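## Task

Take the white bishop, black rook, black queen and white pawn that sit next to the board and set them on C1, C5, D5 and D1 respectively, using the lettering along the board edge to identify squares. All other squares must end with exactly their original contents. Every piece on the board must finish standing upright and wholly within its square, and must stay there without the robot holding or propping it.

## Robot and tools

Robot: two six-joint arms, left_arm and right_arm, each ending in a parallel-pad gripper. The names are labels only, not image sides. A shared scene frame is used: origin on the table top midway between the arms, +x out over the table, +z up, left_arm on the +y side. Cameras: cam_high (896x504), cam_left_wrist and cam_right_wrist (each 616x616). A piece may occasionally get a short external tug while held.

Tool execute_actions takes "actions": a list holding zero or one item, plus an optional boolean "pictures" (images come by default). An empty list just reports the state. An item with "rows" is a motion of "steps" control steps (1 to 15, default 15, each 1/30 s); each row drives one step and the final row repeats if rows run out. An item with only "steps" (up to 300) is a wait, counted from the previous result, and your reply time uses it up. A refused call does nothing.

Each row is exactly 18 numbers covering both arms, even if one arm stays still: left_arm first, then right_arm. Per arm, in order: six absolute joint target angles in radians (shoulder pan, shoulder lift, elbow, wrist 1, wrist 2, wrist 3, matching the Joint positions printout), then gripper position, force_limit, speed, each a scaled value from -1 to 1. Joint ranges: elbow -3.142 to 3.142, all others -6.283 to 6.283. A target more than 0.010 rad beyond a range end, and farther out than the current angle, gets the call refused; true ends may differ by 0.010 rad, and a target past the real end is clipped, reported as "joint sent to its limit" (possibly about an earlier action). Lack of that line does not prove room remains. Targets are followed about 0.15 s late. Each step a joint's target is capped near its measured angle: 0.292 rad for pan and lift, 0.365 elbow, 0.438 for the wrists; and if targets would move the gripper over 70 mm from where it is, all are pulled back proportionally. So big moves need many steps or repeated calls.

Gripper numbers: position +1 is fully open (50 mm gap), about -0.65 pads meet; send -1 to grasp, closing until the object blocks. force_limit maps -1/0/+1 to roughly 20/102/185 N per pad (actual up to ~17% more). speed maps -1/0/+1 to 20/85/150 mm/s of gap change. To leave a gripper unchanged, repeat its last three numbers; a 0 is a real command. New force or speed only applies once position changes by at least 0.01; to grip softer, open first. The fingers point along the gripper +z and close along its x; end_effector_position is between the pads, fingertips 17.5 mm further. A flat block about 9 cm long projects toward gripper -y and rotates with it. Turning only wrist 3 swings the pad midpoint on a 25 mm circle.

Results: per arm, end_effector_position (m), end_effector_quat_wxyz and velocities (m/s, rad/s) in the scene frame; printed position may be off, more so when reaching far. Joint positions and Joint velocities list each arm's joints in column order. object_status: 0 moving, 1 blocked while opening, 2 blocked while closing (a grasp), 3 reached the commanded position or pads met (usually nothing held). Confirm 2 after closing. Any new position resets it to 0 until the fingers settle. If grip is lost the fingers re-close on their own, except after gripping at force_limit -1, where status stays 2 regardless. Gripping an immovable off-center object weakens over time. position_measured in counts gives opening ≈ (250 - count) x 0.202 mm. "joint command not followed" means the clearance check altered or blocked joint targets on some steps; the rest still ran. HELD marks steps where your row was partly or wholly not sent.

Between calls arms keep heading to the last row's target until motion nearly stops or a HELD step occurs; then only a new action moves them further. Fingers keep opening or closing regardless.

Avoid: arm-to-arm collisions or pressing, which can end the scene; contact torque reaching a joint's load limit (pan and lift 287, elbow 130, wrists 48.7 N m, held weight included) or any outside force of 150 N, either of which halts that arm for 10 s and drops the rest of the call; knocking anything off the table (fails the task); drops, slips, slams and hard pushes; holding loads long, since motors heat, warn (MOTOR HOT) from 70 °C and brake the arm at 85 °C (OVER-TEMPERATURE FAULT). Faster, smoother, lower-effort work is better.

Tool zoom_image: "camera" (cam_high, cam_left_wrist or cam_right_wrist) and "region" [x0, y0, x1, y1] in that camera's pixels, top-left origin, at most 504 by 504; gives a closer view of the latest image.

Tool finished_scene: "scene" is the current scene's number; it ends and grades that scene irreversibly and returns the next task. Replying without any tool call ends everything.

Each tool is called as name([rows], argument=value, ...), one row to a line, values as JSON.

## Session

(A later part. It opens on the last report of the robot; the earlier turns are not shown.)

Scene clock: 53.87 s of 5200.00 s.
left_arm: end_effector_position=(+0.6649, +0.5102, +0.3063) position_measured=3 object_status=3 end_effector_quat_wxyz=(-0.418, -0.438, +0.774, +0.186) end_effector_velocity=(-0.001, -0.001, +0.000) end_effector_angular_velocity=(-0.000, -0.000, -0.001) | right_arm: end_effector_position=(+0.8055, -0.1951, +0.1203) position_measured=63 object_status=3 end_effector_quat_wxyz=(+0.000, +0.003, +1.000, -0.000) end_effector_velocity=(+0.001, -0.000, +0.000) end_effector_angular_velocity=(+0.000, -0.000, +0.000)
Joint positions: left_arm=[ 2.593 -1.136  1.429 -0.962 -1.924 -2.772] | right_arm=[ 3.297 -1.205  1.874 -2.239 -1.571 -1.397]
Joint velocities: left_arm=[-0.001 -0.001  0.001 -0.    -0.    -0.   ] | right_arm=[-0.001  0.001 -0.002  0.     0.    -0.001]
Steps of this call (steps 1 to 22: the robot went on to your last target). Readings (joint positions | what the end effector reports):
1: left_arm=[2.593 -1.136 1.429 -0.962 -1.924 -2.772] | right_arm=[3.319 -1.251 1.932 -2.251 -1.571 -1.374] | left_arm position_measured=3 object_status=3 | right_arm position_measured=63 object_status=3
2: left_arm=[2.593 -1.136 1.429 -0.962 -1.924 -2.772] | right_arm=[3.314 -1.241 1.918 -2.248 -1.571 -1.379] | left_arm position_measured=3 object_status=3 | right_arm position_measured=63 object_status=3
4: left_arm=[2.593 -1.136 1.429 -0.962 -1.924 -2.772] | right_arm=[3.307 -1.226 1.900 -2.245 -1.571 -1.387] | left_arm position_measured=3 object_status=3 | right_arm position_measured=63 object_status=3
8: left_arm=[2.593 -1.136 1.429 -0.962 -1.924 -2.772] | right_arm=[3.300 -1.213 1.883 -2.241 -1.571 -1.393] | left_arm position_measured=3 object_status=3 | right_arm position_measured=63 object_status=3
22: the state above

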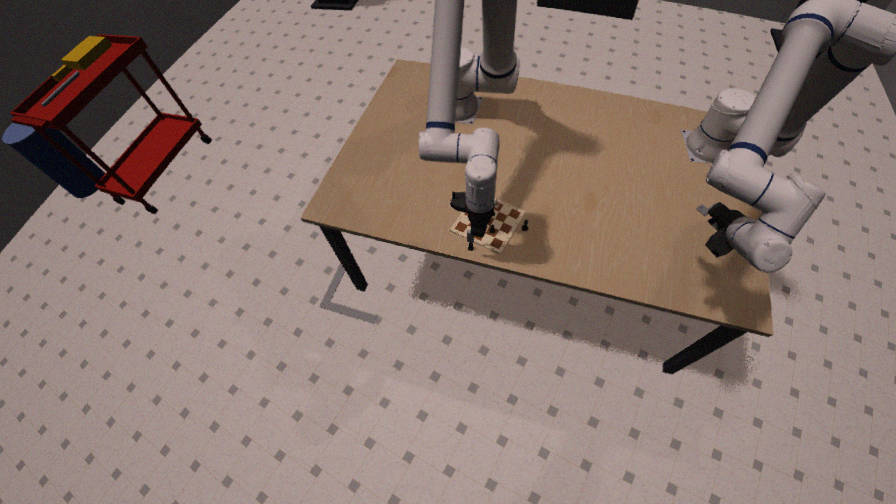

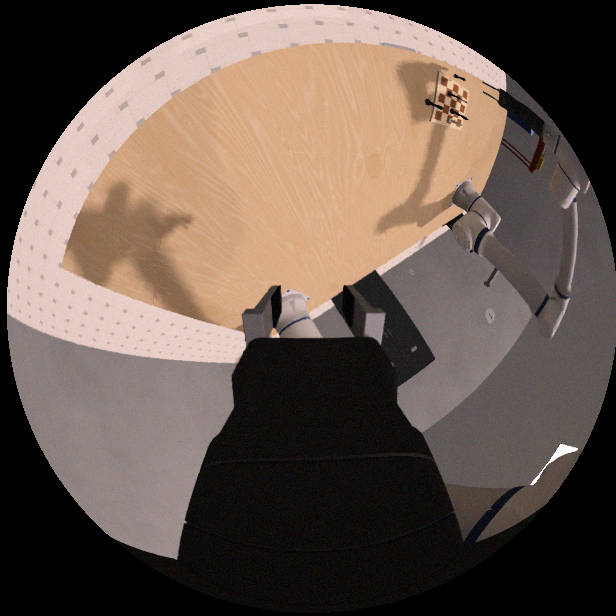

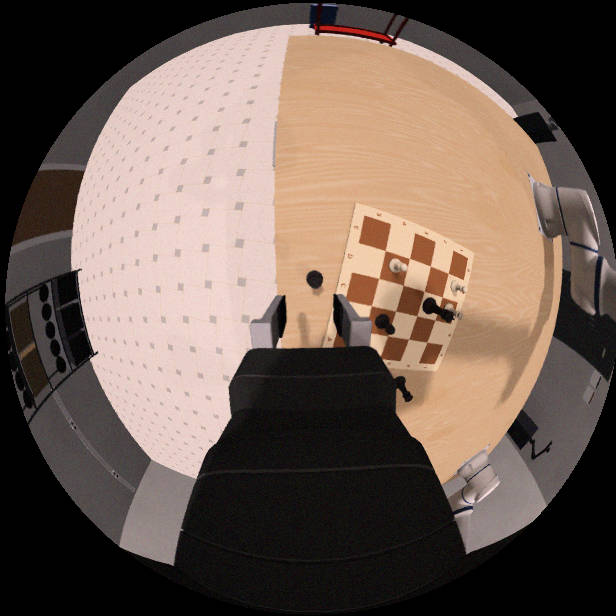

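execute_actions([
  {"rows":[[2.593,-1.136,1.429,-0.962,-1.924,-2.772,1,0,0,3.2934,-1.1156,1.9351,-2.3903,-1.571,-1.4,0.6,-0.5,0]]},
], pictures=false)

execute_actions([
  {"steps":8},
], pictures=false)

execute_actions([
  {"rows":[[2.593,-1.136,1.429,-0.962,-1.924,-2.772,1,0,0,3.2934,-1.1156,1.9351,-2.3903,-1.571,-1.4,-1,-0.5,0]]},
])

execute_actions([
  {"rows":[[2.593,-1.136,1.429,-0.962,-1.924,-2.772,1,0,0,3.2934,-1.1556,1.9351,-2.3503,-1.571,-1.4,-1,-0.5,0]],"steps":10},
], pictures=false)

execute_actions([
  {"rows":[[2.593,-1.136,1.429,-0.962,-1.924,-2.772,1,0,0,3.3205,-1.1931,2.0314,-2.4091,-1.571,-1.372,-1,-0.5,0]]},
], pictures=false)

execute_actions([
  {"rows":[[2.593,-1.136,1.429,-0.962,-1.924,-2.772,1,0,0,3.3205,-1.1831,2.0334,-2.4211,-1.571,-1.372,-1,-0.5,0]]},
])

zoom_image(camera="cam_right_wrist", region=[190,200,430,400])

Scene clock: 61.83 s of 5200.00 s.
left_arm: end_effector_position=(+0.6649, +0.5102, +0.3063) position_measured=3 object_status=3 end_effector_quat_wxyz=(-0.418, -0.438, +0.774, +0.186) end_effector_velocity=(+0.000, -0.000, -0.000) end_effector_angular_velocity=(+0.001, +0.000, +0.001) | right_arm: end_effector_position=(+0.7992, -0.1986, +0.0377) position_measured=63 object_status=3 end_effector_quat_wxyz=(+0.000, +0.003, +1.000, -0.000) end_effector_velocity=(-0.003, -0.002, -0.021) end_effector_angular_velocity=(-0.001, -0.001, +0.000)
Joint positions: left_arm=[ 2.593 -1.136  1.429 -0.962 -1.924 -2.772] | right_arm=[ 3.294 -1.119  1.933 -2.385 -1.571 -1.4  ]
Joint velocities: left_arm=[-0.     0.001 -0.001  0.    -0.    -0.002] | right_arm=[-0.001  0.023  0.015 -0.04  -0.001 -0.001]
Steps of this call (steps 1 to 15: the robot went on to your last target; steps 16 to 90: nothing new was sent; then 4.47 s passed at rest; steps 91 to 105: all 15 steps of this action). Readings (joint positions | what the end effector reports):
91: left_arm=[2.593 -1.136 1.429 -0.962 -1.924 -2.772] | right_arm=[3.296 -1.205 1.873 -2.239 -1.571 -1.397] | left_arm position_measured=3 object_status=3 | right_arm position_measured=63 object_status=3
92: left_arm=[2.593 -1.136 1.429 -0.962 -1.924 -2.772] | right_arm=[3.296 -1.196 1.878 -2.256 -1.571 -1.397] | left_arm position_measured=3 object_status=3 | right_arm position_measured=63 object_status=3
94: left_arm=[2.593 -1.136 1.429 -0.962 -1.924 -2.772] | right_arm=[3.295 -1.167 1.900 -2.301 -1.571 -1.398] | left_arm position_measured=3 object_status=3 | right_arm position_measured=63 object_status=3
98: left_arm=[2.593 -1.136 1.429 -0.962 -1.924 -2.772] | right_arm=[3.294 -1.134 1.922 -2.359 -1.571 -1.399] | left_arm position_measured=3 object_status=3 | right_arm position_measured=63 object_status=3
105: the state above

Scene clock: 62.10 s of 5200.00 s.
left_arm: end_effector_position=(+0.6649, +0.5102, +0.3063) position_measured=3 object_status=3 end_effector_quat_wxyz=(-0.418, -0.438, +0.774, +0.186) end_effector_velocity=(-0.001, +0.000, +0.000) end_effector_angular_velocity=(-0.001, +0.000, -0.001) | right_arm: end_effector_position=(+0.7988, -0.1987, +0.0352) position_measured=63 object_status=3 end_effector_quat_wxyz=(+0.000, +0.003, +1.000, -0.000) end_effector_velocity=(-0.001, -0.000, -0.002) end_effector_angular_velocity=(+0.000, -0.000, -0.001)
Joint positions: left_arm=[ 2.593 -1.136  1.429 -0.962 -1.924 -2.772] | right_arm=[ 3.293 -1.116  1.935 -2.39  -1.571 -1.4  ]
Joint velocities: left_arm=[ 0.    -0.001  0.001  0.     0.     0.001] | right_arm=[-0.     0.002  0.002 -0.005  0.     0.001]
Steps of this call (steps 1 to 8: the robot went on to your last target). Readings (joint positions | what the end effector reports):
1: left_arm=[2.593 -1.136 1.429 -0.962 -1.924 -2.772] | right_arm=[3.293 -1.118 1.933 -2.386 -1.571 -1.400] | left_arm position_measured=3 object_status=3 | right_arm position_measured=63 object_status=3
2: left_arm=[2.593 -1.136 1.429 -0.962 -1.924 -2.772] | right_arm=[3.293 -1.117 1.934 -2.387 -1.571 -1.400] | left_arm position_measured=3 object_status=3 | right_arm position_measured=63 object_status=3
4: left_arm=[2.593 -1.136 1.429 -0.962 -1.924 -2.772] | right_arm=[3.293 -1.117 1.934 -2.388 -1.571 -1.400] | left_arm position_measured=3 object_status=3 | right_arm position_measured=63 object_status=3
8: the state above

Scene clock: 62.60 s of 5200.00 s.
left_arm: end_effector_position=(+0.6649, +0.5102, +0.3063) position_measured=3 object_status=3 end_effector_quat_wxyz=(-0.418, -0.438, +0.774, +0.186) end_effector_velocity=(+0.001, +0.000, +0.001) end_effector_angular_velocity=(-0.002, -0.003, +0.001) | right_arm: end_effector_position=(+0.7987, -0.1988, +0.0348) position_measured=188 object_status=0 end_effector_quat_wxyz=(+0.000, +0.003, +1.000, -0.000) end_effector_velocity=(+0.000, +0.000, +0.001) end_effector_angular_velocity=(-0.000, -0.001, +0.000)
Joint positions: left_arm=[ 2.593 -1.136  1.429 -0.962 -1.924 -2.772] | right_arm=[ 3.293 -1.116  1.935 -2.39  -1.571 -1.4  ]
Joint velocities: left_arm=[ 0.001 -0.    -0.003  0.    -0.     0.001] | right_arm=[ 0. -0. -0. -0. -0. -0.]
Steps of this call (steps 1 to 15: all 15 steps of this action). Readings (joint positions | what the end effector reports):
1: left_arm=[2.593 -1.136 1.429 -0.962 -1.924 -2.772] | right_arm=[3.293 -1.116 1.935 -2.390 -1.571 -1.400] | left_arm position_measured=3 object_status=3 | right_arm position_measured=66 object_status=0
2: left_arm=[2.593 -1.136 1.429 -0.962 -1.924 -2.772] | right_arm=[3.293 -1.116 1.935 -2.390 -1.571 -1.400] | left_arm position_measured=3 object_status=3 | right_arm position_measured=80 object_status=0
4: left_arm=[2.593 -1.136 1.429 -0.962 -1.924 -2.772] | right_arm=[3.293 -1.116 1.935 -2.390 -1.571 -1.400] | left_arm position_measured=3 object_status=3 | right_arm position_measured=108 object_status=0
8: left_arm=[2.593 -1.136 1.429 -0.962 -1.924 -2.772] | right_arm=[3.293 -1.116 1.935 -2.390 -1.571 -1.400] | left_arm position_measured=3 object_status=3 | right_arm position_measured=164 object_status=0
15: the state above

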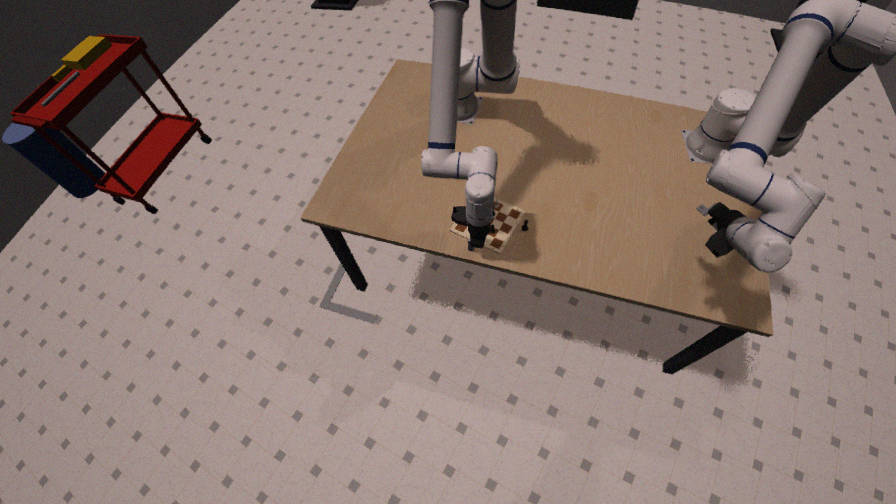

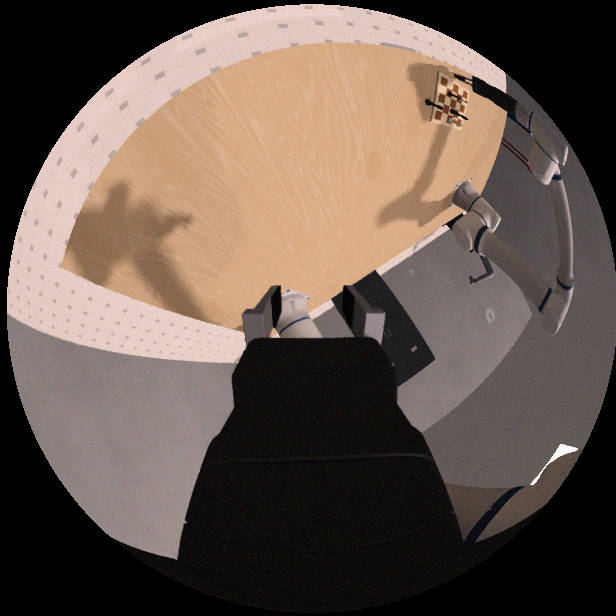

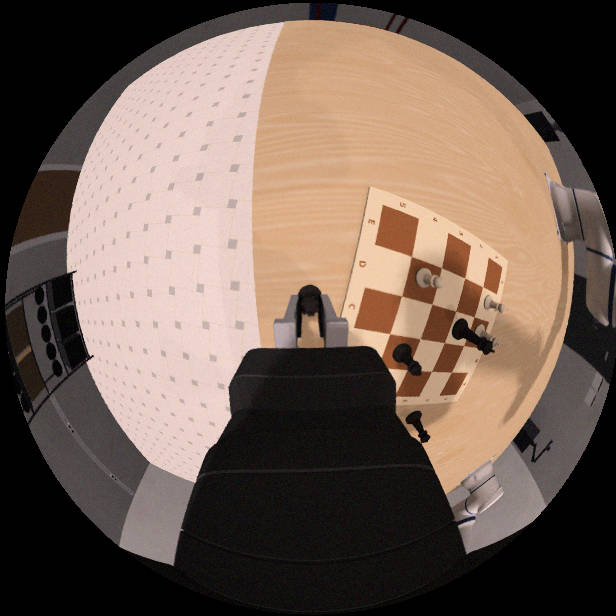

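Scene clock: 62.93 s of 5200.00 s.
left_arm: end_effector_position=(+0.6649, +0.5102, +0.3063) position_measured=3 object_status=3 end_effector_quat_wxyz=(-0.418, -0.438, +0.774, +0.186) end_effector_velocity=(-0.000, -0.001, +0.000) end_effector_angular_velocity=(-0.001, -0.001, -0.002) | right_arm: end_effector_position=(+0.7935, -0.1997, +0.0583) position_measured=188 object_status=2 end_effector_quat_wxyz=(-0.000, +0.003, +1.000, -0.000) end_effector_velocity=(-0.006, -0.001, +0.019) end_effector_angular_velocity=(+0.000, +0.003, +0.000)
Joint positions: left_arm=[ 2.593 -1.136  1.429 -0.962 -1.924 -2.772] | right_arm=[ 3.293 -1.151  1.935 -2.354 -1.571 -1.4  ]
Joint velocities: left_arm=[-0.001 -0.    -0.    -0.    -0.     0.001] | right_arm=[ 0.    -0.03   0.001  0.032  0.001 -0.   ]
Steps of this call (steps 1 to 10: all 10 steps of this action). Readings (joint positions | what the end effector reports):
1: left_arm=[2.593 -1.136 1.429 -0.962 -1.924 -2.772] | right_arm=[3.293 -1.116 1.935 -2.390 -1.571 -1.400] | left_arm position_measured=3 object_status=3 | right_arm position_measured=188 object_status=2
2: left_arm=[2.593 -1.136 1.429 -0.962 -1.924 -2.772] | right_arm=[3.293 -1.121 1.936 -2.384 -1.571 -1.400] | left_arm position_measured=3 object_status=3 | right_arm position_measured=188 object_status=2
4: left_arm=[2.593 -1.136 1.429 -0.962 -1.924 -2.772] | right_arm=[3.293 -1.136 1.935 -2.370 -1.571 -1.400] | left_arm position_measured=3 object_status=3 | right_arm position_measured=188 object_status=2
8: left_arm=[2.593 -1.136 1.429 -0.962 -1.924 -2.772] | right_arm=[3.293 -1.149 1.935 -2.357 -1.571 -1.400] | left_arm position_measured=3 object_status=3 | right_arm position_measured=188 object_status=2
10: the state above

Scene clock: 63.43 s of 5200.00 s.
left_arm: end_effector_position=(+0.6649, +0.5102, +0.3063) position_measured=3 object_status=3 end_effector_quat_wxyz=(-0.418, -0.438, +0.774, +0.186) end_effector_velocity=(-0.000, -0.000, +0.001) end_effector_angular_velocity=(+0.000, -0.001, +0.001) | right_arm: end_effector_position=(+0.7413, -0.1890, +0.0472) position_measured=188 object_status=2 end_effector_quat_wxyz=(+0.000, +0.003, +1.000, -0.000) end_effector_velocity=(-0.013, +0.002, -0.004) end_effector_angular_velocity=(-0.001, +0.002, -0.000)
Joint positions: left_arm=[ 2.593 -1.136  1.429 -0.962 -1.924 -2.772] | right_arm=[ 3.32  -1.192  2.029 -2.407 -1.571 -1.373]
Joint velocities: left_arm=[-0.    -0.001  0.    -0.    -0.    -0.001] | right_arm=[ 0.006 -0.008  0.023 -0.012 -0.     0.007]
Steps of this call (steps 1 to 15: all 15 steps of this action). Readings (joint positions | what the end effector reports):
1: left_arm=[2.593 -1.136 1.429 -0.962 -1.924 -2.772] | right_arm=[3.293 -1.153 1.935 -2.354 -1.571 -1.400] | left_arm position_measured=3 object_status=3 | right_arm position_measured=188 object_status=2
2: left_arm=[2.593 -1.136 1.429 -0.962 -1.924 -2.772] | right_arm=[3.297 -1.158 1.947 -2.361 -1.571 -1.396] | left_arm position_measured=3 object_status=3 | right_arm position_measured=188 object_status=2
4: left_arm=[2.593 -1.136 1.429 -0.962 -1.924 -2.772] | right_arm=[3.307 -1.173 1.984 -2.380 -1.571 -1.386] | left_arm position_measured=3 object_status=3 | right_arm position_measured=188 object_status=2
8: left_arm=[2.593 -1.136 1.429 -0.962 -1.924 -2.772] | right_arm=[3.316 -1.186 2.014 -2.399 -1.571 -1.377] | left_arm position_measured=3 object_status=3 | right_arm position_measured=188 object_status=2
15: the state above

Scene clock: 63.93 s of 5200.00 s.
left_arm: end_effector_position=(+0.6649, +0.5102, +0.3063) position_measured=3 object_status=3 end_effector_quat_wxyz=(-0.418, -0.438, +0.774, +0.186) end_effector_velocity=(+0.000, +0.001, -0.000) end_effector_angular_velocity=(+0.000, +0.000, +0.001) | right_arm: end_effector_position=(+0.7403, -0.1886, +0.0403) position_measured=188 object_status=2 end_effector_quat_wxyz=(+0.000, +0.003, +1.000, -0.000) end_effector_velocity=(-0.001, +0.000, -0.002) end_effector_angular_velocity=(+0.000, +0.001, -0.000)
Joint positions: left_arm=[ 2.593 -1.136  1.429 -0.962 -1.924 -2.772] | right_arm=[ 3.32  -1.183  2.033 -2.421 -1.571 -1.372]
Joint velocities: left_arm=[ 0.001  0.     0.     0.    -0.    -0.   ] | right_arm=[ 0.     0.002  0.001 -0.003  0.001  0.   ]
Steps of this call (steps 1 to 15: all 15 steps of this action). Readings (joint positions | what the end effector reports):
1: left_arm=[2.593 -1.136 1.429 -0.962 -1.924 -2.772] | right_arm=[3.320 -1.192 2.029 -2.408 -1.571 -1.373] | left_arm position_measured=3 object_status=3 | right_arm position_measured=188 object_status=2
2: left_arm=[2.593 -1.136 1.429 -0.962 -1.924 -2.772] | right_arm=[3.320 -1.191 2.030 -2.410 -1.571 -1.372] | left_arm position_measured=3 object_status=3 | right_arm position_measured=188 object_status=2
4: left_arm=[2.593 -1.136 1.429 -0.962 -1.924 -2.772] | right_arm=[3.320 -1.188 2.032 -2.415 -1.571 -1.372] | left_arm position_measured=3 object_status=3 | right_arm position_measured=188 object_status=2
8: left_arm=[2.593 -1.136 1.429 -0.962 -1.924 -2.772] | right_arm=[3.320 -1.185 2.033 -2.419 -1.571 -1.372] | left_arm position_measured=3 object_status=3 | right_arm position_measured=188 object_status=2
15: the state above

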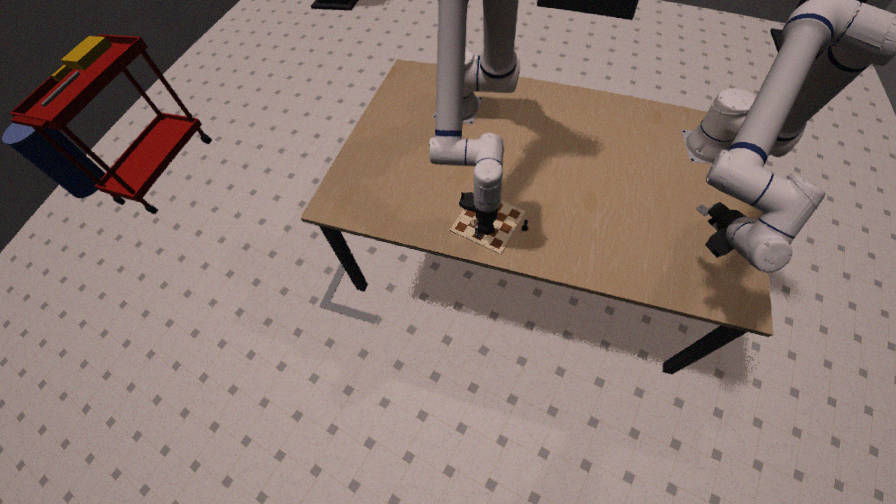

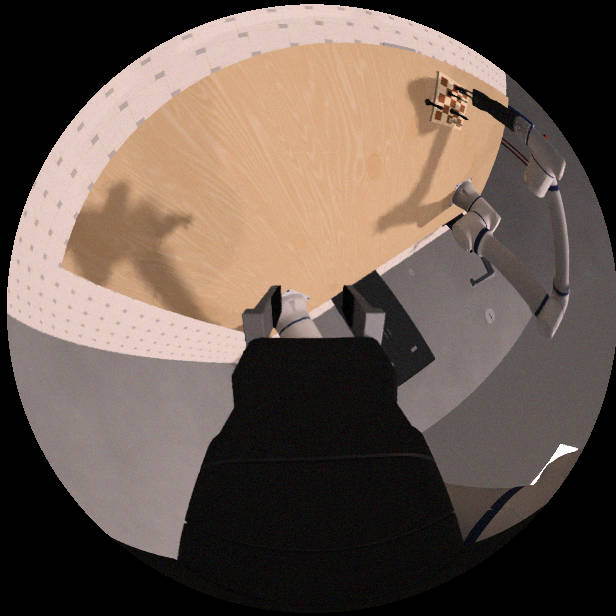

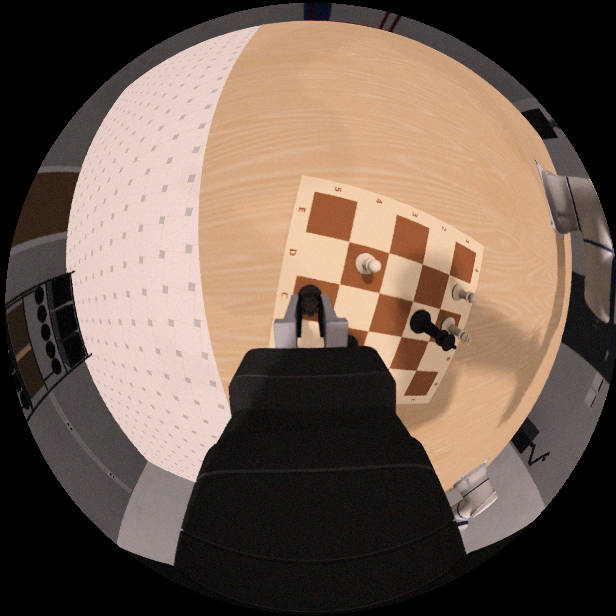

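Region (190, 200, 430, 400) of cam_right_wrist's 616x616 image, scaled by 2.100, with more detail than that image has.

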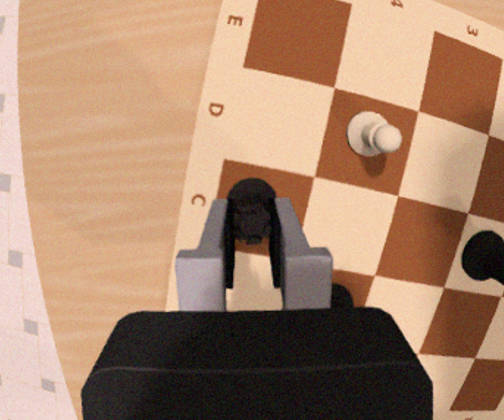

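execute_actions([
  {"rows":[[2.593,-1.136,1.429,-0.962,-1.924,-2.772,1,0,0,3.3275,-1.1831,2.0354,-2.4231,-1.571,-1.372,-1,-0.5,0]]},
], pictures=false)

execute_actions([
  {"rows":[[2.593,-1.136,1.429,-0.962,-1.924,-2.772,1,0,0,3.3275,-1.1831,2.0354,-2.4231,-1.571,-1.372,0.2,-0.5,0]],"steps":10},
], pictures=false)

execute_actions([
  {"rows":[[2.593,-1.136,1.429,-0.962,-1.924,-2.772,1,0,0,3.3275,-1.2844,1.9886,-2.275,-1.571,-1.372,0.2,-0.5,0]]},
], pictures=false)

execute_actions([
  {"rows":[[2.593,-1.136,1.429,-0.962,-1.924,-2.772,1,0,0,3.5678,-1.2686,1.9664,-2.2686,-1.571,-1.125,0.6,-0.5,0]]},
], pictures=false)

execute_actions([
  {"steps":15},
], pictures=false)

execute_actions([
  {"rows":[[2.593,-1.136,1.429,-0.962,-1.924,-2.772,1,0,0,3.5678,-1.1758,2.0087,-2.4037,-1.571,-1.125,0.6,-0.5,0]]},
])

Scene clock: 74.80 s of 5200.00 s.
left_arm: end_effector_position=(+0.6649, +0.5102, +0.3063) position_measured=3 object_status=3 end_effector_quat_wxyz=(-0.418, -0.438, +0.774, +0.186) end_effector_velocity=(+0.001, +0.000, +0.000) end_effector_angular_velocity=(-0.000, -0.001, +0.000) | right_arm: end_effector_position=(+0.7375, -0.1842, +0.0393) position_measured=188 object_status=2 end_effector_quat_wxyz=(+0.000, -0.000, +1.000, -0.000) end_effector_velocity=(-0.002, +0.001, -0.001) end_effector_angular_velocity=(-0.000, +0.002, +0.002)
Joint positions: left_arm=[ 2.593 -1.136  1.429 -0.962 -1.924 -2.772] | right_arm=[ 3.327 -1.183  2.035 -2.423 -1.571 -1.372]
Joint velocities: left_arm=[ 0.     0.    -0.001 -0.     0.    -0.   ] | right_arm=[ 0.002  0.     0.002 -0.001  0.    -0.   ]
Steps of this call (steps 1 to 15: the robot went on to your last target; steps 16 to 90: nothing new was sent; then 7.37 s passed at rest; steps 91 to 105: all 15 steps of this action). Readings (joint positions | what the end effector reports):
91: left_arm=[2.593 -1.136 1.429 -0.962 -1.924 -2.772] | right_arm=[3.321 -1.183 2.033 -2.421 -1.571 -1.372] | left_arm position_measured=3 object_status=3 | right_arm position_measured=188 object_status=2
92: left_arm=[2.593 -1.136 1.429 -0.962 -1.924 -2.772] | right_arm=[3.322 -1.183 2.034 -2.421 -1.571 -1.372] | left_arm position_measured=3 object_status=3 | right_arm position_measured=188 object_status=2
94: left_arm=[2.593 -1.136 1.429 -0.962 -1.924 -2.772] | right_arm=[3.324 -1.183 2.034 -2.422 -1.571 -1.372] | left_arm position_measured=3 object_status=3 | right_arm position_measured=188 object_status=2
98: left_arm=[2.593 -1.136 1.429 -0.962 -1.924 -2.772] | right_arm=[3.326 -1.183 2.035 -2.423 -1.571 -1.372] | left_arm position_measured=3 object_status=3 | right_arm position_measured=188 object_status=2
105: the state above

Scene clock: 75.13 s of 5200.00 s.
left_arm: end_effector_position=(+0.6649, +0.5102, +0.3063) position_measured=3 object_status=3 end_effector_quat_wxyz=(-0.418, -0.438, +0.774, +0.186) end_effector_velocity=(+0.000, +0.000, +0.001) end_effector_angular_velocity=(-0.001, -0.000, +0.001) | right_arm: end_effector_position=(+0.7372, -0.1840, +0.0390) position_measured=123 object_status=0 end_effector_quat_wxyz=(-0.000, -0.000, +1.000, -0.000) end_effector_velocity=(+0.001, +0.000, +0.001) end_effector_angular_velocity=(+0.000, -0.003, +0.001)
Joint positions: left_arm=[ 2.593 -1.136  1.429 -0.962 -1.924 -2.772] | right_arm=[ 3.328 -1.183  2.036 -2.423 -1.571 -1.372]
Joint velocities: left_arm=[ 0.001  0.    -0.001  0.001  0.     0.001] | right_arm=[ 0.    -0.001  0.    -0.002 -0.    -0.001]
Steps of this call (steps 1 to 10: all 10 steps of this action). Readings (joint positions | what the end effector reports):
1: left_arm=[2.593 -1.136 1.429 -0.962 -1.924 -2.772] | right_arm=[3.327 -1.183 2.035 -2.423 -1.571 -1.372] | left_arm position_measured=3 object_status=3 | right_arm position_measured=185 object_status=0
2: left_arm=[2.593 -1.136 1.429 -0.962 -1.924 -2.772] | right_arm=[3.327 -1.183 2.036 -2.423 -1.571 -1.372] | left_arm position_measured=3 object_status=3 | right_arm position_measured=171 object_status=0
4: left_arm=[2.593 -1.136 1.429 -0.962 -1.924 -2.772] | right_arm=[3.328 -1.183 2.036 -2.423 -1.571 -1.372] | left_arm position_measured=3 object_status=3 | right_arm position_measured=142 object_status=0
8: left_arm=[2.593 -1.136 1.429 -0.962 -1.924 -2.772] | right_arm=[3.328 -1.183 2.036 -2.423 -1.571 -1.372] | left_arm position_measured=3 object_status=3 | right_arm position_measured=123 object_status=0
10: the state above

Scene clock: 75.63 s of 5200.00 s.
left_arm: end_effector_position=(+0.6649, +0.5102, +0.3063) position_measured=3 object_status=3 end_effector_quat_wxyz=(-0.418, -0.438, +0.774, +0.186) end_effector_velocity=(-0.001, -0.001, -0.001) end_effector_angular_velocity=(+0.000, +0.002, -0.002) | right_arm: end_effector_position=(+0.7380, -0.1839, +0.1172) position_measured=123 object_status=3 end_effector_quat_wxyz=(-0.000, -0.000, +1.000, -0.000) end_effector_velocity=(-0.001, -0.000, +0.022) end_effector_angular_velocity=(-0.000, -0.001, -0.001)
Joint positions: left_arm=[ 2.593 -1.136  1.429 -0.962 -1.924 -2.772] | right_arm=[ 3.328 -1.281  1.99  -2.28  -1.571 -1.372]
Joint velocities: left_arm=[-0.002  0.     0.001 -0.    -0.     0.001] | right_arm=[-0.    -0.027 -0.011  0.037 -0.     0.001]
Steps of this call (steps 1 to 15: all 15 steps of this action). Readings (joint positions | what the end effector reports):
1: left_arm=[2.593 -1.136 1.429 -0.962 -1.924 -2.772] | right_arm=[3.328 -1.183 2.035 -2.423 -1.571 -1.372] | left_arm position_measured=3 object_status=3 | right_arm position_measured=123 object_status=0
2: left_arm=[2.593 -1.136 1.429 -0.962 -1.924 -2.772] | right_arm=[3.328 -1.193 2.032 -2.407 -1.571 -1.372] | left_arm position_measured=3 object_status=3 | right_arm position_measured=123 object_status=3
4: left_arm=[2.593 -1.136 1.429 -0.962 -1.924 -2.772] | right_arm=[3.328 -1.228 2.014 -2.359 -1.571 -1.372] | left_arm position_measured=3 object_status=3 | right_arm position_measured=123 object_status=3
8: left_arm=[2.593 -1.136 1.429 -0.962 -1.924 -2.772] | right_arm=[3.328 -1.264 1.998 -2.305 -1.571 -1.372] | left_arm position_measured=3 object_status=3 | right_arm position_measured=123 object_status=3
15: the state above

Scene clock: 76.13 s of 5200.00 s.
left_arm: end_effector_position=(+0.6649, +0.5102, +0.3063) position_measured=3 object_status=3 end_effector_quat_wxyz=(-0.418, -0.438, +0.774, +0.186) end_effector_velocity=(-0.001, +0.001, -0.001) end_effector_angular_velocity=(+0.001, +0.002, +0.001) | right_arm: end_effector_position=(+0.6647, -0.0439, +0.1198) position_measured=63 object_status=3 end_effector_quat_wxyz=(+0.000, +0.002, +1.000, -0.000) end_effector_velocity=(-0.086, +0.131, +0.003) end_effector_angular_velocity=(+0.001, -0.002, -0.007)
Joint positions: left_arm=[ 2.593 -1.136  1.429 -0.962 -1.924 -2.772] | right_arm=[ 3.54  -1.27   1.969 -2.27  -1.571 -1.153]
Joint velocities: left_arm=[ 0.001  0.     0.002  0.     0.    -0.001] | right_arm=[ 0.21   0.012 -0.022  0.009  0.     0.217]
Steps of this call (steps 1 to 15: all 15 steps of this action). Readings (joint positions | what the end effector reports):
1: left_arm=[2.593 -1.136 1.429 -0.962 -1.924 -2.772] | right_arm=[3.328 -1.282 1.990 -2.279 -1.571 -1.372] | left_arm position_measured=3 object_status=3 | right_arm position_measured=119 object_status=0
2: left_arm=[2.593 -1.136 1.429 -0.962 -1.924 -2.772] | right_arm=[3.338 -1.282 1.988 -2.278 -1.571 -1.361] | left_arm position_measured=3 object_status=3 | right_arm position_measured=105 object_status=0
4: left_arm=[2.593 -1.136 1.429 -0.962 -1.924 -2.772] | right_arm=[3.374 -1.280 1.985 -2.277 -1.571 -1.324] | left_arm position_measured=3 object_status=3 | right_arm position_measured=77 object_status=0
8: left_arm=[2.593 -1.136 1.429 -0.962 -1.924 -2.772] | right_arm=[3.441 -1.276 1.979 -2.274 -1.571 -1.255] | left_arm position_measured=3 object_status=3 | right_arm position_measured=63 object_status=0
15: the state above

Scene clock: 76.63 s of 5200.00 s.
left_arm: end_effector_position=(+0.6649, +0.5102, +0.3063) position_measured=3 object_status=3 end_effector_quat_wxyz=(-0.418, -0.438, +0.774, +0.186) end_effector_velocity=(-0.001, +0.001, +0.001) end_effector_angular_velocity=(-0.001, -0.000, +0.001) | right_arm: end_effector_position=(+0.6534, -0.0273, +0.1199) position_measured=63 object_status=3 end_effector_quat_wxyz=(+0.000, +0.003, +1.000, -0.000) end_effector_velocity=(-0.003, +0.003, +0.000) end_effector_angular_velocity=(+0.002, +0.001, -0.000)
Joint positions: left_arm=[ 2.593 -1.136  1.429 -0.962 -1.924 -2.772] | right_arm=[ 3.567 -1.269  1.966 -2.269 -1.571 -1.126]
Joint velocities: left_arm=[ 0.001 -0.002  0.002  0.     0.     0.002] | right_arm=[ 0.004 -0.001  0.001  0.     0.002  0.004]
Steps of this call (steps 1 to 15: the robot went on to your last target). Readings (joint positions | what the end effector reports):
1: left_arm=[2.593 -1.136 1.429 -0.962 -1.924 -2.772] | right_arm=[3.547 -1.270 1.968 -2.269 -1.571 -1.147] | left_arm position_measured=3 object_status=3 | right_arm position_measured=63 object_status=3
2: left_arm=[2.593 -1.136 1.429 -0.962 -1.924 -2.772] | right_arm=[3.551 -1.270 1.968 -2.269 -1.571 -1.142] | left_arm position_measured=3 object_status=3 | right_arm position_measured=63 object_status=3
4: left_arm=[2.593 -1.136 1.429 -0.962 -1.924 -2.772] | right_arm=[3.558 -1.269 1.967 -2.269 -1.571 -1.135] | left_arm position_measured=3 object_status=3 | right_arm position_measured=63 object_status=3
8: left_arm=[2.593 -1.136 1.429 -0.962 -1.924 -2.772] | right_arm=[3.564 -1.269 1.967 -2.269 -1.571 -1.129] | left_arm position_measured=3 object_status=3 | right_arm position_measured=63 object_status=3
15: the state above

Scene clock: 77.13 s of 5200.00 s.
left_arm: end_effector_position=(+0.6649, +0.5102, +0.3063) position_measured=3 object_status=3 end_effector_quat_wxyz=(-0.418, -0.438, +0.774, +0.186) end_effector_velocity=(-0.000, +0.000, +0.000) end_effector_angular_velocity=(+0.000, -0.001, +0.000) | right_arm: end_effector_position=(+0.6535, -0.0267, +0.0472) position_measured=63 object_status=3 end_effector_quat_wxyz=(+0.000, +0.003, +1.000, -0.000) end_effector_velocity=(-0.001, -0.000, -0.018) end_effector_angular_velocity=(-0.000, +0.001, +0.000)
Joint positions: left_arm=[ 2.593 -1.136  1.429 -0.962 -1.924 -2.772] | right_arm=[ 3.568 -1.179  2.007 -2.4   -1.571 -1.125]
Joint velocities: left_arm=[ 0.    -0.001  0.001 -0.001  0.    -0.001] | right_arm=[ 0.     0.022  0.011 -0.032  0.     0.   ]
Steps of this call (steps 1 to 15: all 15 steps of this action). Readings (joint positions | what the end effector reports):
1: left_arm=[2.593 -1.136 1.429 -0.962 -1.924 -2.772] | right_arm=[3.567 -1.268 1.966 -2.269 -1.571 -1.125] | left_arm position_measured=3 object_status=3 | right_arm position_measured=63 object_status=3
2: left_arm=[2.593 -1.136 1.429 -0.962 -1.924 -2.772] | right_arm=[3.568 -1.259 1.969 -2.285 -1.571 -1.125] | left_arm position_measured=3 object_status=3 | right_arm position_measured=63 object_status=3
4: left_arm=[2.593 -1.136 1.429 -0.962 -1.924 -2.772] | right_arm=[3.568 -1.225 1.987 -2.331 -1.571 -1.125] | left_arm position_measured=3 object_status=3 | right_arm position_measured=63 object_status=3
8: left_arm=[2.593 -1.136 1.429 -0.962 -1.924 -2.772] | right_arm=[3.568 -1.193 2.001 -2.378 -1.571 -1.125] | left_arm position_measured=3 object_status=3 | right_arm position_measured=63 object_status=3
15: the state above

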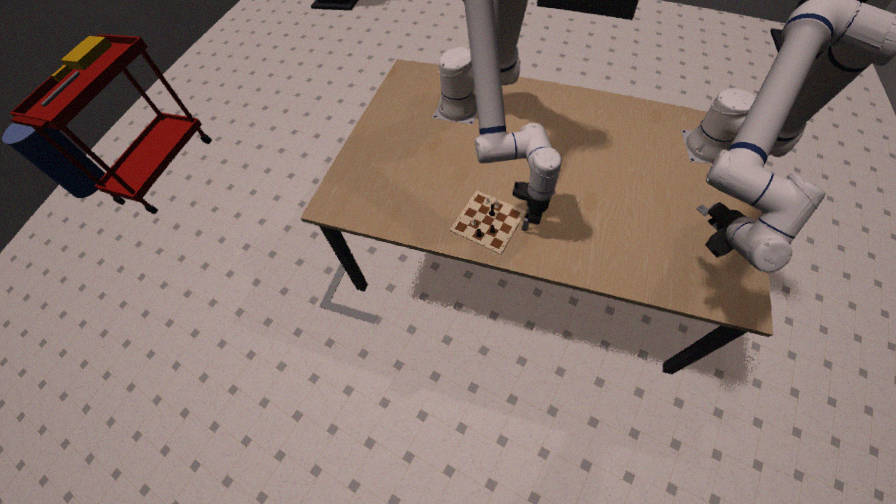

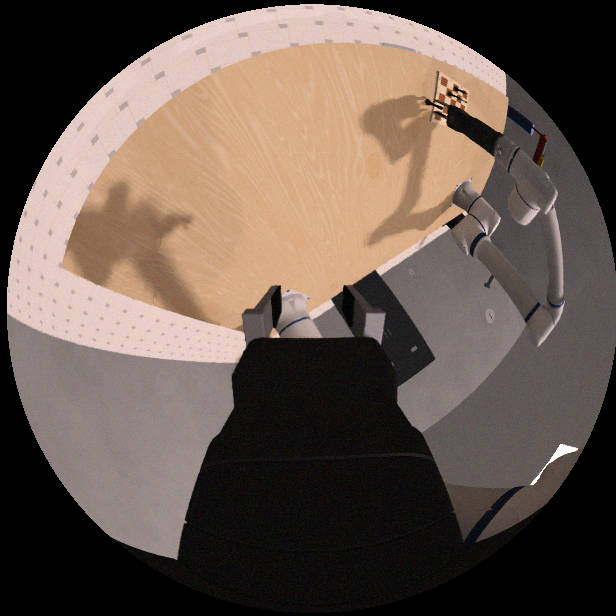

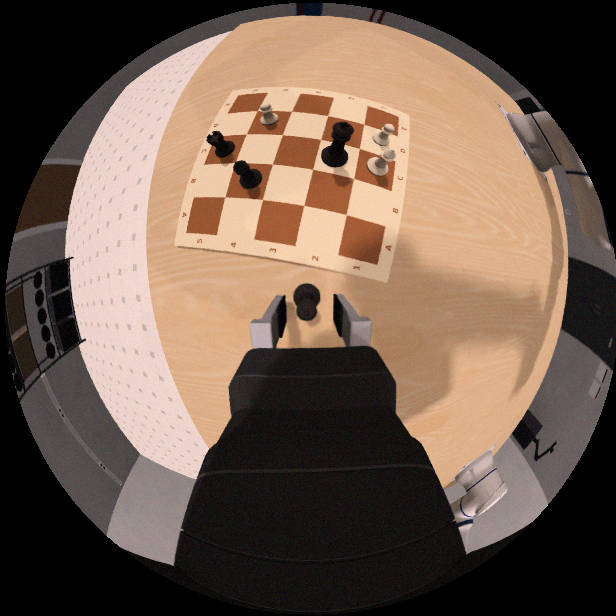

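execute_actions([
  {"rows":[[2.593,-1.136,1.429,-0.962,-1.924,-2.772,1,0,0,3.5658,-1.1728,2.0037,-2.4017,-1.571,-1.125,-1,-0.5,0]]},
], pictures=false)

execute_actions([
  {"rows":[[2.593,-1.136,1.429,-0.962,-1.924,-2.772,1,0,0,3.5658,-1.29,1.955,-2.2358,-1.571,-1.125,-1,-0.5,0]]},
], pictures=false)

execute_actions([
  {"rows":[[2.593,-1.136,1.429,-0.962,-1.924,-2.772,1,0,0,3.2726,-1.3308,2.0292,-2.2692,-1.571,-1.42,-1,-0.5,0]]},
], pictures=false)

execute_actions([
  {"steps":18},
], pictures=false)

execute_actions([
  {"rows":[[2.593,-1.136,1.429,-0.962,-1.924,-2.772,1,0,0,3.2726,-1.2277,2.0775,-2.4206,-1.571,-1.42,-1,-0.5,0]]},
])

zoom_image(camera="cam_right_wrist", region=[190,200,430,400])

Scene clock: 83.93 s of 5200.00 s.
left_arm: end_effector_position=(+0.6649, +0.5102, +0.3063) position_measured=3 object_status=3 end_effector_quat_wxyz=(-0.418, -0.438, +0.774, +0.186) end_effector_velocity=(-0.000, +0.000, +0.001) end_effector_angular_velocity=(-0.000, +0.000, +0.000) | right_arm: end_effector_position=(+0.6564, -0.0269, +0.0449) position_measured=187 object_status=0 end_effector_quat_wxyz=(+0.000, +0.004, +1.000, -0.000) end_effector_velocity=(+0.000, -0.000, -0.000) end_effector_angular_velocity=(+0.000, +0.000, -0.001)
Joint positions: left_arm=[ 2.593 -1.136  1.429 -0.962 -1.924 -2.772] | right_arm=[ 3.566 -1.173  2.004 -2.402 -1.571 -1.125]
Joint velocities: left_arm=[ 0.    -0.001 -0.     0.001 -0.     0.   ] | right_arm=[-0.001  0.001 -0.001  0.001  0.     0.001]
Steps of this call (steps 1 to 15: the robot went on to your last target; steps 16 to 90: nothing new was sent; then 3.30 s passed at rest; steps 91 to 105: all 15 steps of this action). Readings (joint positions | what the end effector reports):
91: left_arm=[2.593 -1.136 1.429 -0.962 -1.924 -2.772] | right_arm=[3.568 -1.176 2.009 -2.404 -1.571 -1.125] | left_arm position_measured=3 object_status=3 | right_arm position_measured=66 object_status=0
92: left_arm=[2.593 -1.136 1.429 -0.962 -1.924 -2.772] | right_arm=[3.568 -1.175 2.008 -2.404 -1.571 -1.125] | left_arm position_measured=3 object_status=3 | right_arm position_measured=80 object_status=0
94: left_arm=[2.593 -1.136 1.429 -0.962 -1.924 -2.772] | right_arm=[3.567 -1.174 2.007 -2.403 -1.571 -1.125] | left_arm position_measured=3 object_status=3 | right_arm position_measured=108 object_status=0
98: left_arm=[2.593 -1.136 1.429 -0.962 -1.924 -2.772] | right_arm=[3.566 -1.173 2.005 -2.402 -1.571 -1.125] | left_arm position_measured=3 object_status=3 | right_arm position_measured=164 object_status=0
105: the state above

Scene clock: 84.43 s of 5200.00 s.
left_arm: end_effector_position=(+0.6649, +0.5102, +0.3063) position_measured=3 object_status=3 end_effector_quat_wxyz=(-0.418, -0.438, +0.774, +0.186) end_effector_velocity=(-0.000, +0.000, -0.001) end_effector_angular_velocity=(+0.003, +0.001, +0.001) | right_arm: end_effector_position=(+0.6536, -0.0283, +0.1347) position_measured=187 object_status=2 end_effector_quat_wxyz=(-0.000, +0.004, +1.000, -0.000) end_effector_velocity=(-0.003, -0.001, +0.027) end_effector_angular_velocity=(-0.001, -0.000, +0.000)
Joint positions: left_arm=[ 2.593 -1.136  1.429 -0.962 -1.924 -2.772] | right_arm=[ 3.566 -1.286  1.957 -2.242 -1.571 -1.125]
Joint velocities: left_arm=[-0.     0.     0.001 -0.001  0.    -0.002] | right_arm=[ 0.    -0.033 -0.014  0.047 -0.001  0.   ]
Steps of this call (steps 1 to 15: all 15 steps of this action). Readings (joint positions | what the end effector reports):
1: left_arm=[2.593 -1.136 1.429 -0.962 -1.924 -2.772] | right_arm=[3.566 -1.173 2.004 -2.401 -1.571 -1.125] | left_arm position_measured=3 object_status=3 | right_arm position_measured=187 object_status=2
2: left_arm=[2.593 -1.136 1.429 -0.962 -1.924 -2.772] | right_arm=[3.566 -1.182 2.000 -2.386 -1.571 -1.125] | left_arm position_measured=3 object_status=3 | right_arm position_measured=187 object_status=2
4: left_arm=[2.593 -1.136 1.429 -0.962 -1.924 -2.772] | right_arm=[3.566 -1.217 1.984 -2.340 -1.571 -1.125] | left_arm position_measured=3 object_status=3 | right_arm position_measured=187 object_status=2
8: left_arm=[2.593 -1.136 1.429 -0.962 -1.924 -2.772] | right_arm=[3.566 -1.264 1.966 -2.273 -1.571 -1.125] | left_arm position_measured=3 object_status=3 | right_arm position_measured=187 object_status=2
15: the state above

Scene clock: 84.93 s of 5200.00 s.
left_arm: end_effector_position=(+0.6649, +0.5102, +0.3063) position_measured=3 object_status=3 end_effector_quat_wxyz=(-0.418, -0.438, +0.774, +0.186) end_effector_velocity=(+0.001, -0.000, +0.001) end_effector_angular_velocity=(-0.002, -0.002, -0.000) | right_arm: end_effector_position=(+0.7191, -0.1859, +0.1312) position_measured=187 object_status=2 end_effector_quat_wxyz=(+0.000, +0.003, +1.000, -0.000) end_effector_velocity=(+0.087, -0.308, -0.010) end_effector_angular_velocity=(+0.001, +0.000, -0.003)
Joint positions: left_arm=[ 2.593 -1.136  1.429 -0.962 -1.924 -2.772] | right_arm=[ 3.33  -1.322  2.015 -2.263 -1.571 -1.362]
Joint velocities: left_arm=[ 0.    -0.001 -0.002  0.    -0.     0.001] | right_arm=[-0.451 -0.067  0.112 -0.045  0.001 -0.448]
Steps of this call (steps 1 to 15: all 15 steps of this action). Readings (joint positions | what the end effector reports):
1: left_arm=[2.593 -1.136 1.429 -0.962 -1.924 -2.772] | right_arm=[3.565 -1.287 1.957 -2.241 -1.571 -1.125] | left_arm position_measured=3 object_status=3 | right_arm position_measured=187 object_status=2
2: left_arm=[2.593 -1.136 1.429 -0.962 -1.924 -2.772] | right_arm=[3.556 -1.289 1.958 -2.241 -1.571 -1.136] | left_arm position_measured=3 object_status=3 | right_arm position_measured=187 object_status=2
4: left_arm=[2.593 -1.136 1.429 -0.962 -1.924 -2.772] | right_arm=[3.519 -1.294 1.968 -2.245 -1.571 -1.173] | left_arm position_measured=3 object_status=3 | right_arm position_measured=187 object_status=2
8: left_arm=[2.593 -1.136 1.429 -0.962 -1.924 -2.772] | right_arm=[3.450 -1.304 1.985 -2.251 -1.571 -1.241] | left_arm position_measured=3 object_status=3 | right_arm position_measured=187 object_status=2
15: the state above

Scene clock: 85.53 s of 5200.00 s.
left_arm: end_effector_position=(+0.6649, +0.5102, +0.3063) position_measured=3 object_status=3 end_effector_quat_wxyz=(-0.418, -0.438, +0.774, +0.186) end_effector_velocity=(-0.000, -0.000, +0.000) end_effector_angular_velocity=(-0.001, -0.000, -0.001) | right_arm: end_effector_position=(+0.7289, -0.2248, +0.1299) position_measured=187 object_status=2 end_effector_quat_wxyz=(+0.000, +0.003, +1.000, -0.000) end_effector_velocity=(+0.001, -0.003, +0.001) end_effector_angular_velocity=(+0.001, -0.002, -0.000)
Joint positions: left_arm=[ 2.593 -1.136  1.429 -0.962 -1.924 -2.772] | right_arm=[ 3.273 -1.331  2.029 -2.269 -1.571 -1.419]
Joint velocities: left_arm=[-0.    -0.    -0.     0.001  0.     0.001] | right_arm=[-0.004 -0.002  0.    -0.     0.001 -0.004]
Steps of this call (steps 1 to 18: the robot went on to your last target). Readings (joint positions | what the end effector reports):
1: left_arm=[2.593 -1.136 1.429 -0.962 -1.924 -2.772] | right_arm=[3.317 -1.324 2.018 -2.265 -1.571 -1.376] | left_arm position_measured=3 object_status=3 | right_arm position_measured=187 object_status=2
2: left_arm=[2.593 -1.136 1.429 -0.962 -1.924 -2.772] | right_arm=[3.307 -1.326 2.021 -2.266 -1.571 -1.386] | left_arm position_measured=3 object_status=3 | right_arm position_measured=187 object_status=2
4: left_arm=[2.593 -1.136 1.429 -0.962 -1.924 -2.772] | right_arm=[3.293 -1.328 2.024 -2.267 -1.571 -1.400] | left_arm position_measured=3 object_status=3 | right_arm position_measured=187 object_status=2
8: left_arm=[2.593 -1.136 1.429 -0.962 -1.924 -2.772] | right_arm=[3.280 -1.330 2.027 -2.268 -1.571 -1.413] | left_arm position_measured=3 object_status=3 | right_arm position_measured=187 object_status=2
18: the state above

Scene clock: 86.03 s of 5200.00 s.
left_arm: end_effector_position=(+0.6649, +0.5102, +0.3063) position_measured=3 object_status=3 end_effector_quat_wxyz=(-0.418, -0.438, +0.774, +0.186) end_effector_velocity=(+0.000, -0.001, -0.000) end_effector_angular_velocity=(+0.000, -0.001, -0.001) | right_arm: end_effector_position=(+0.7295, -0.2251, +0.0526) position_measured=187 object_status=2 end_effector_quat_wxyz=(+0.000, +0.003, +1.000, -0.000) end_effector_velocity=(-0.001, -0.000, -0.019) end_effector_angular_velocity=(-0.000, -0.001, +0.000)
Joint positions: left_arm=[ 2.593 -1.136  1.429 -0.962 -1.924 -2.772] | right_arm=[ 3.273 -1.231  2.076 -2.416 -1.571 -1.42 ]
Joint velocities: left_arm=[-0.001  0.    -0.    -0.001  0.    -0.   ] | right_arm=[-0.     0.025  0.011 -0.038 -0.001 -0.   ]
Steps of this call (steps 1 to 15: all 15 steps of this action). Readings (joint positions | what the end effector reports):
1: left_arm=[2.593 -1.136 1.429 -0.962 -1.924 -2.772] | right_arm=[3.273 -1.330 2.029 -2.270 -1.571 -1.420] | left_arm position_measured=3 object_status=3 | right_arm position_measured=187 object_status=2
2: left_arm=[2.593 -1.136 1.429 -0.962 -1.924 -2.772] | right_arm=[3.273 -1.321 2.033 -2.286 -1.571 -1.420] | left_arm position_measured=3 object_status=3 | right_arm position_measured=187 object_status=2
4: left_arm=[2.593 -1.136 1.429 -0.962 -1.924 -2.772] | right_arm=[3.273 -1.286 2.051 -2.335 -1.571 -1.420] | left_arm position_measured=3 object_status=3 | right_arm position_measured=187 object_status=2
8: left_arm=[2.593 -1.136 1.429 -0.962 -1.924 -2.772] | right_arm=[3.273 -1.248 2.068 -2.390 -1.571 -1.420] | left_arm position_measured=3 object_status=3 | right_arm position_measured=187 object_status=2
15: the state above

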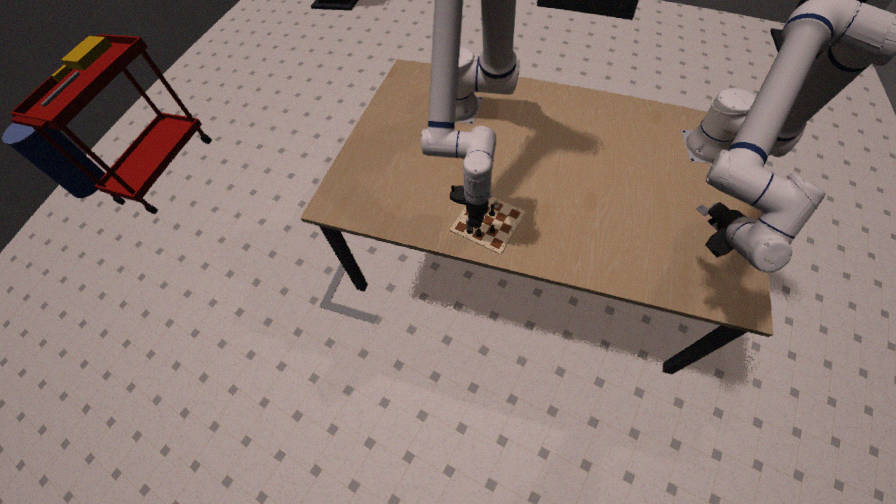

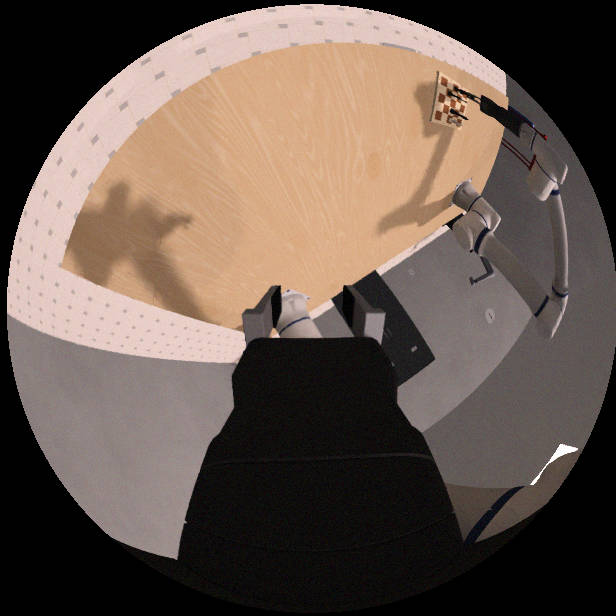

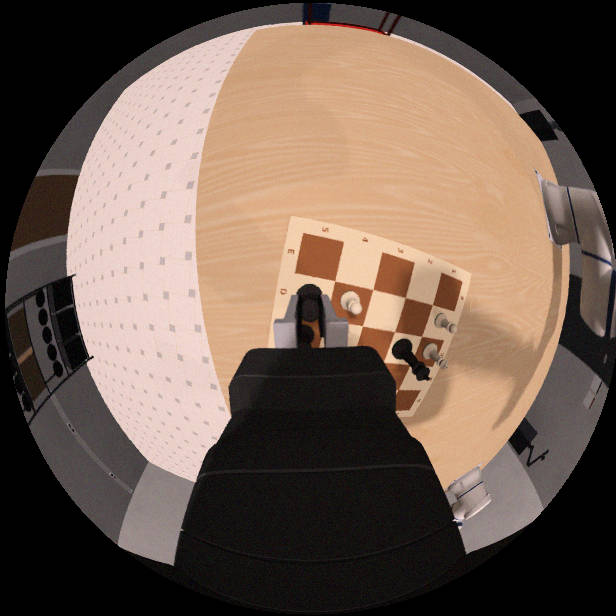

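Region (190, 200, 430, 400) of cam_right_wrist's 616x616 image, scaled by 2.100, with more detail than that image has.

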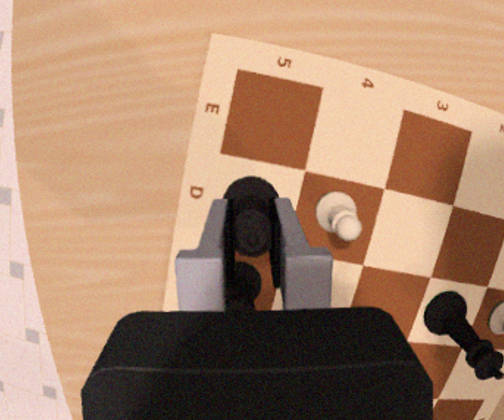

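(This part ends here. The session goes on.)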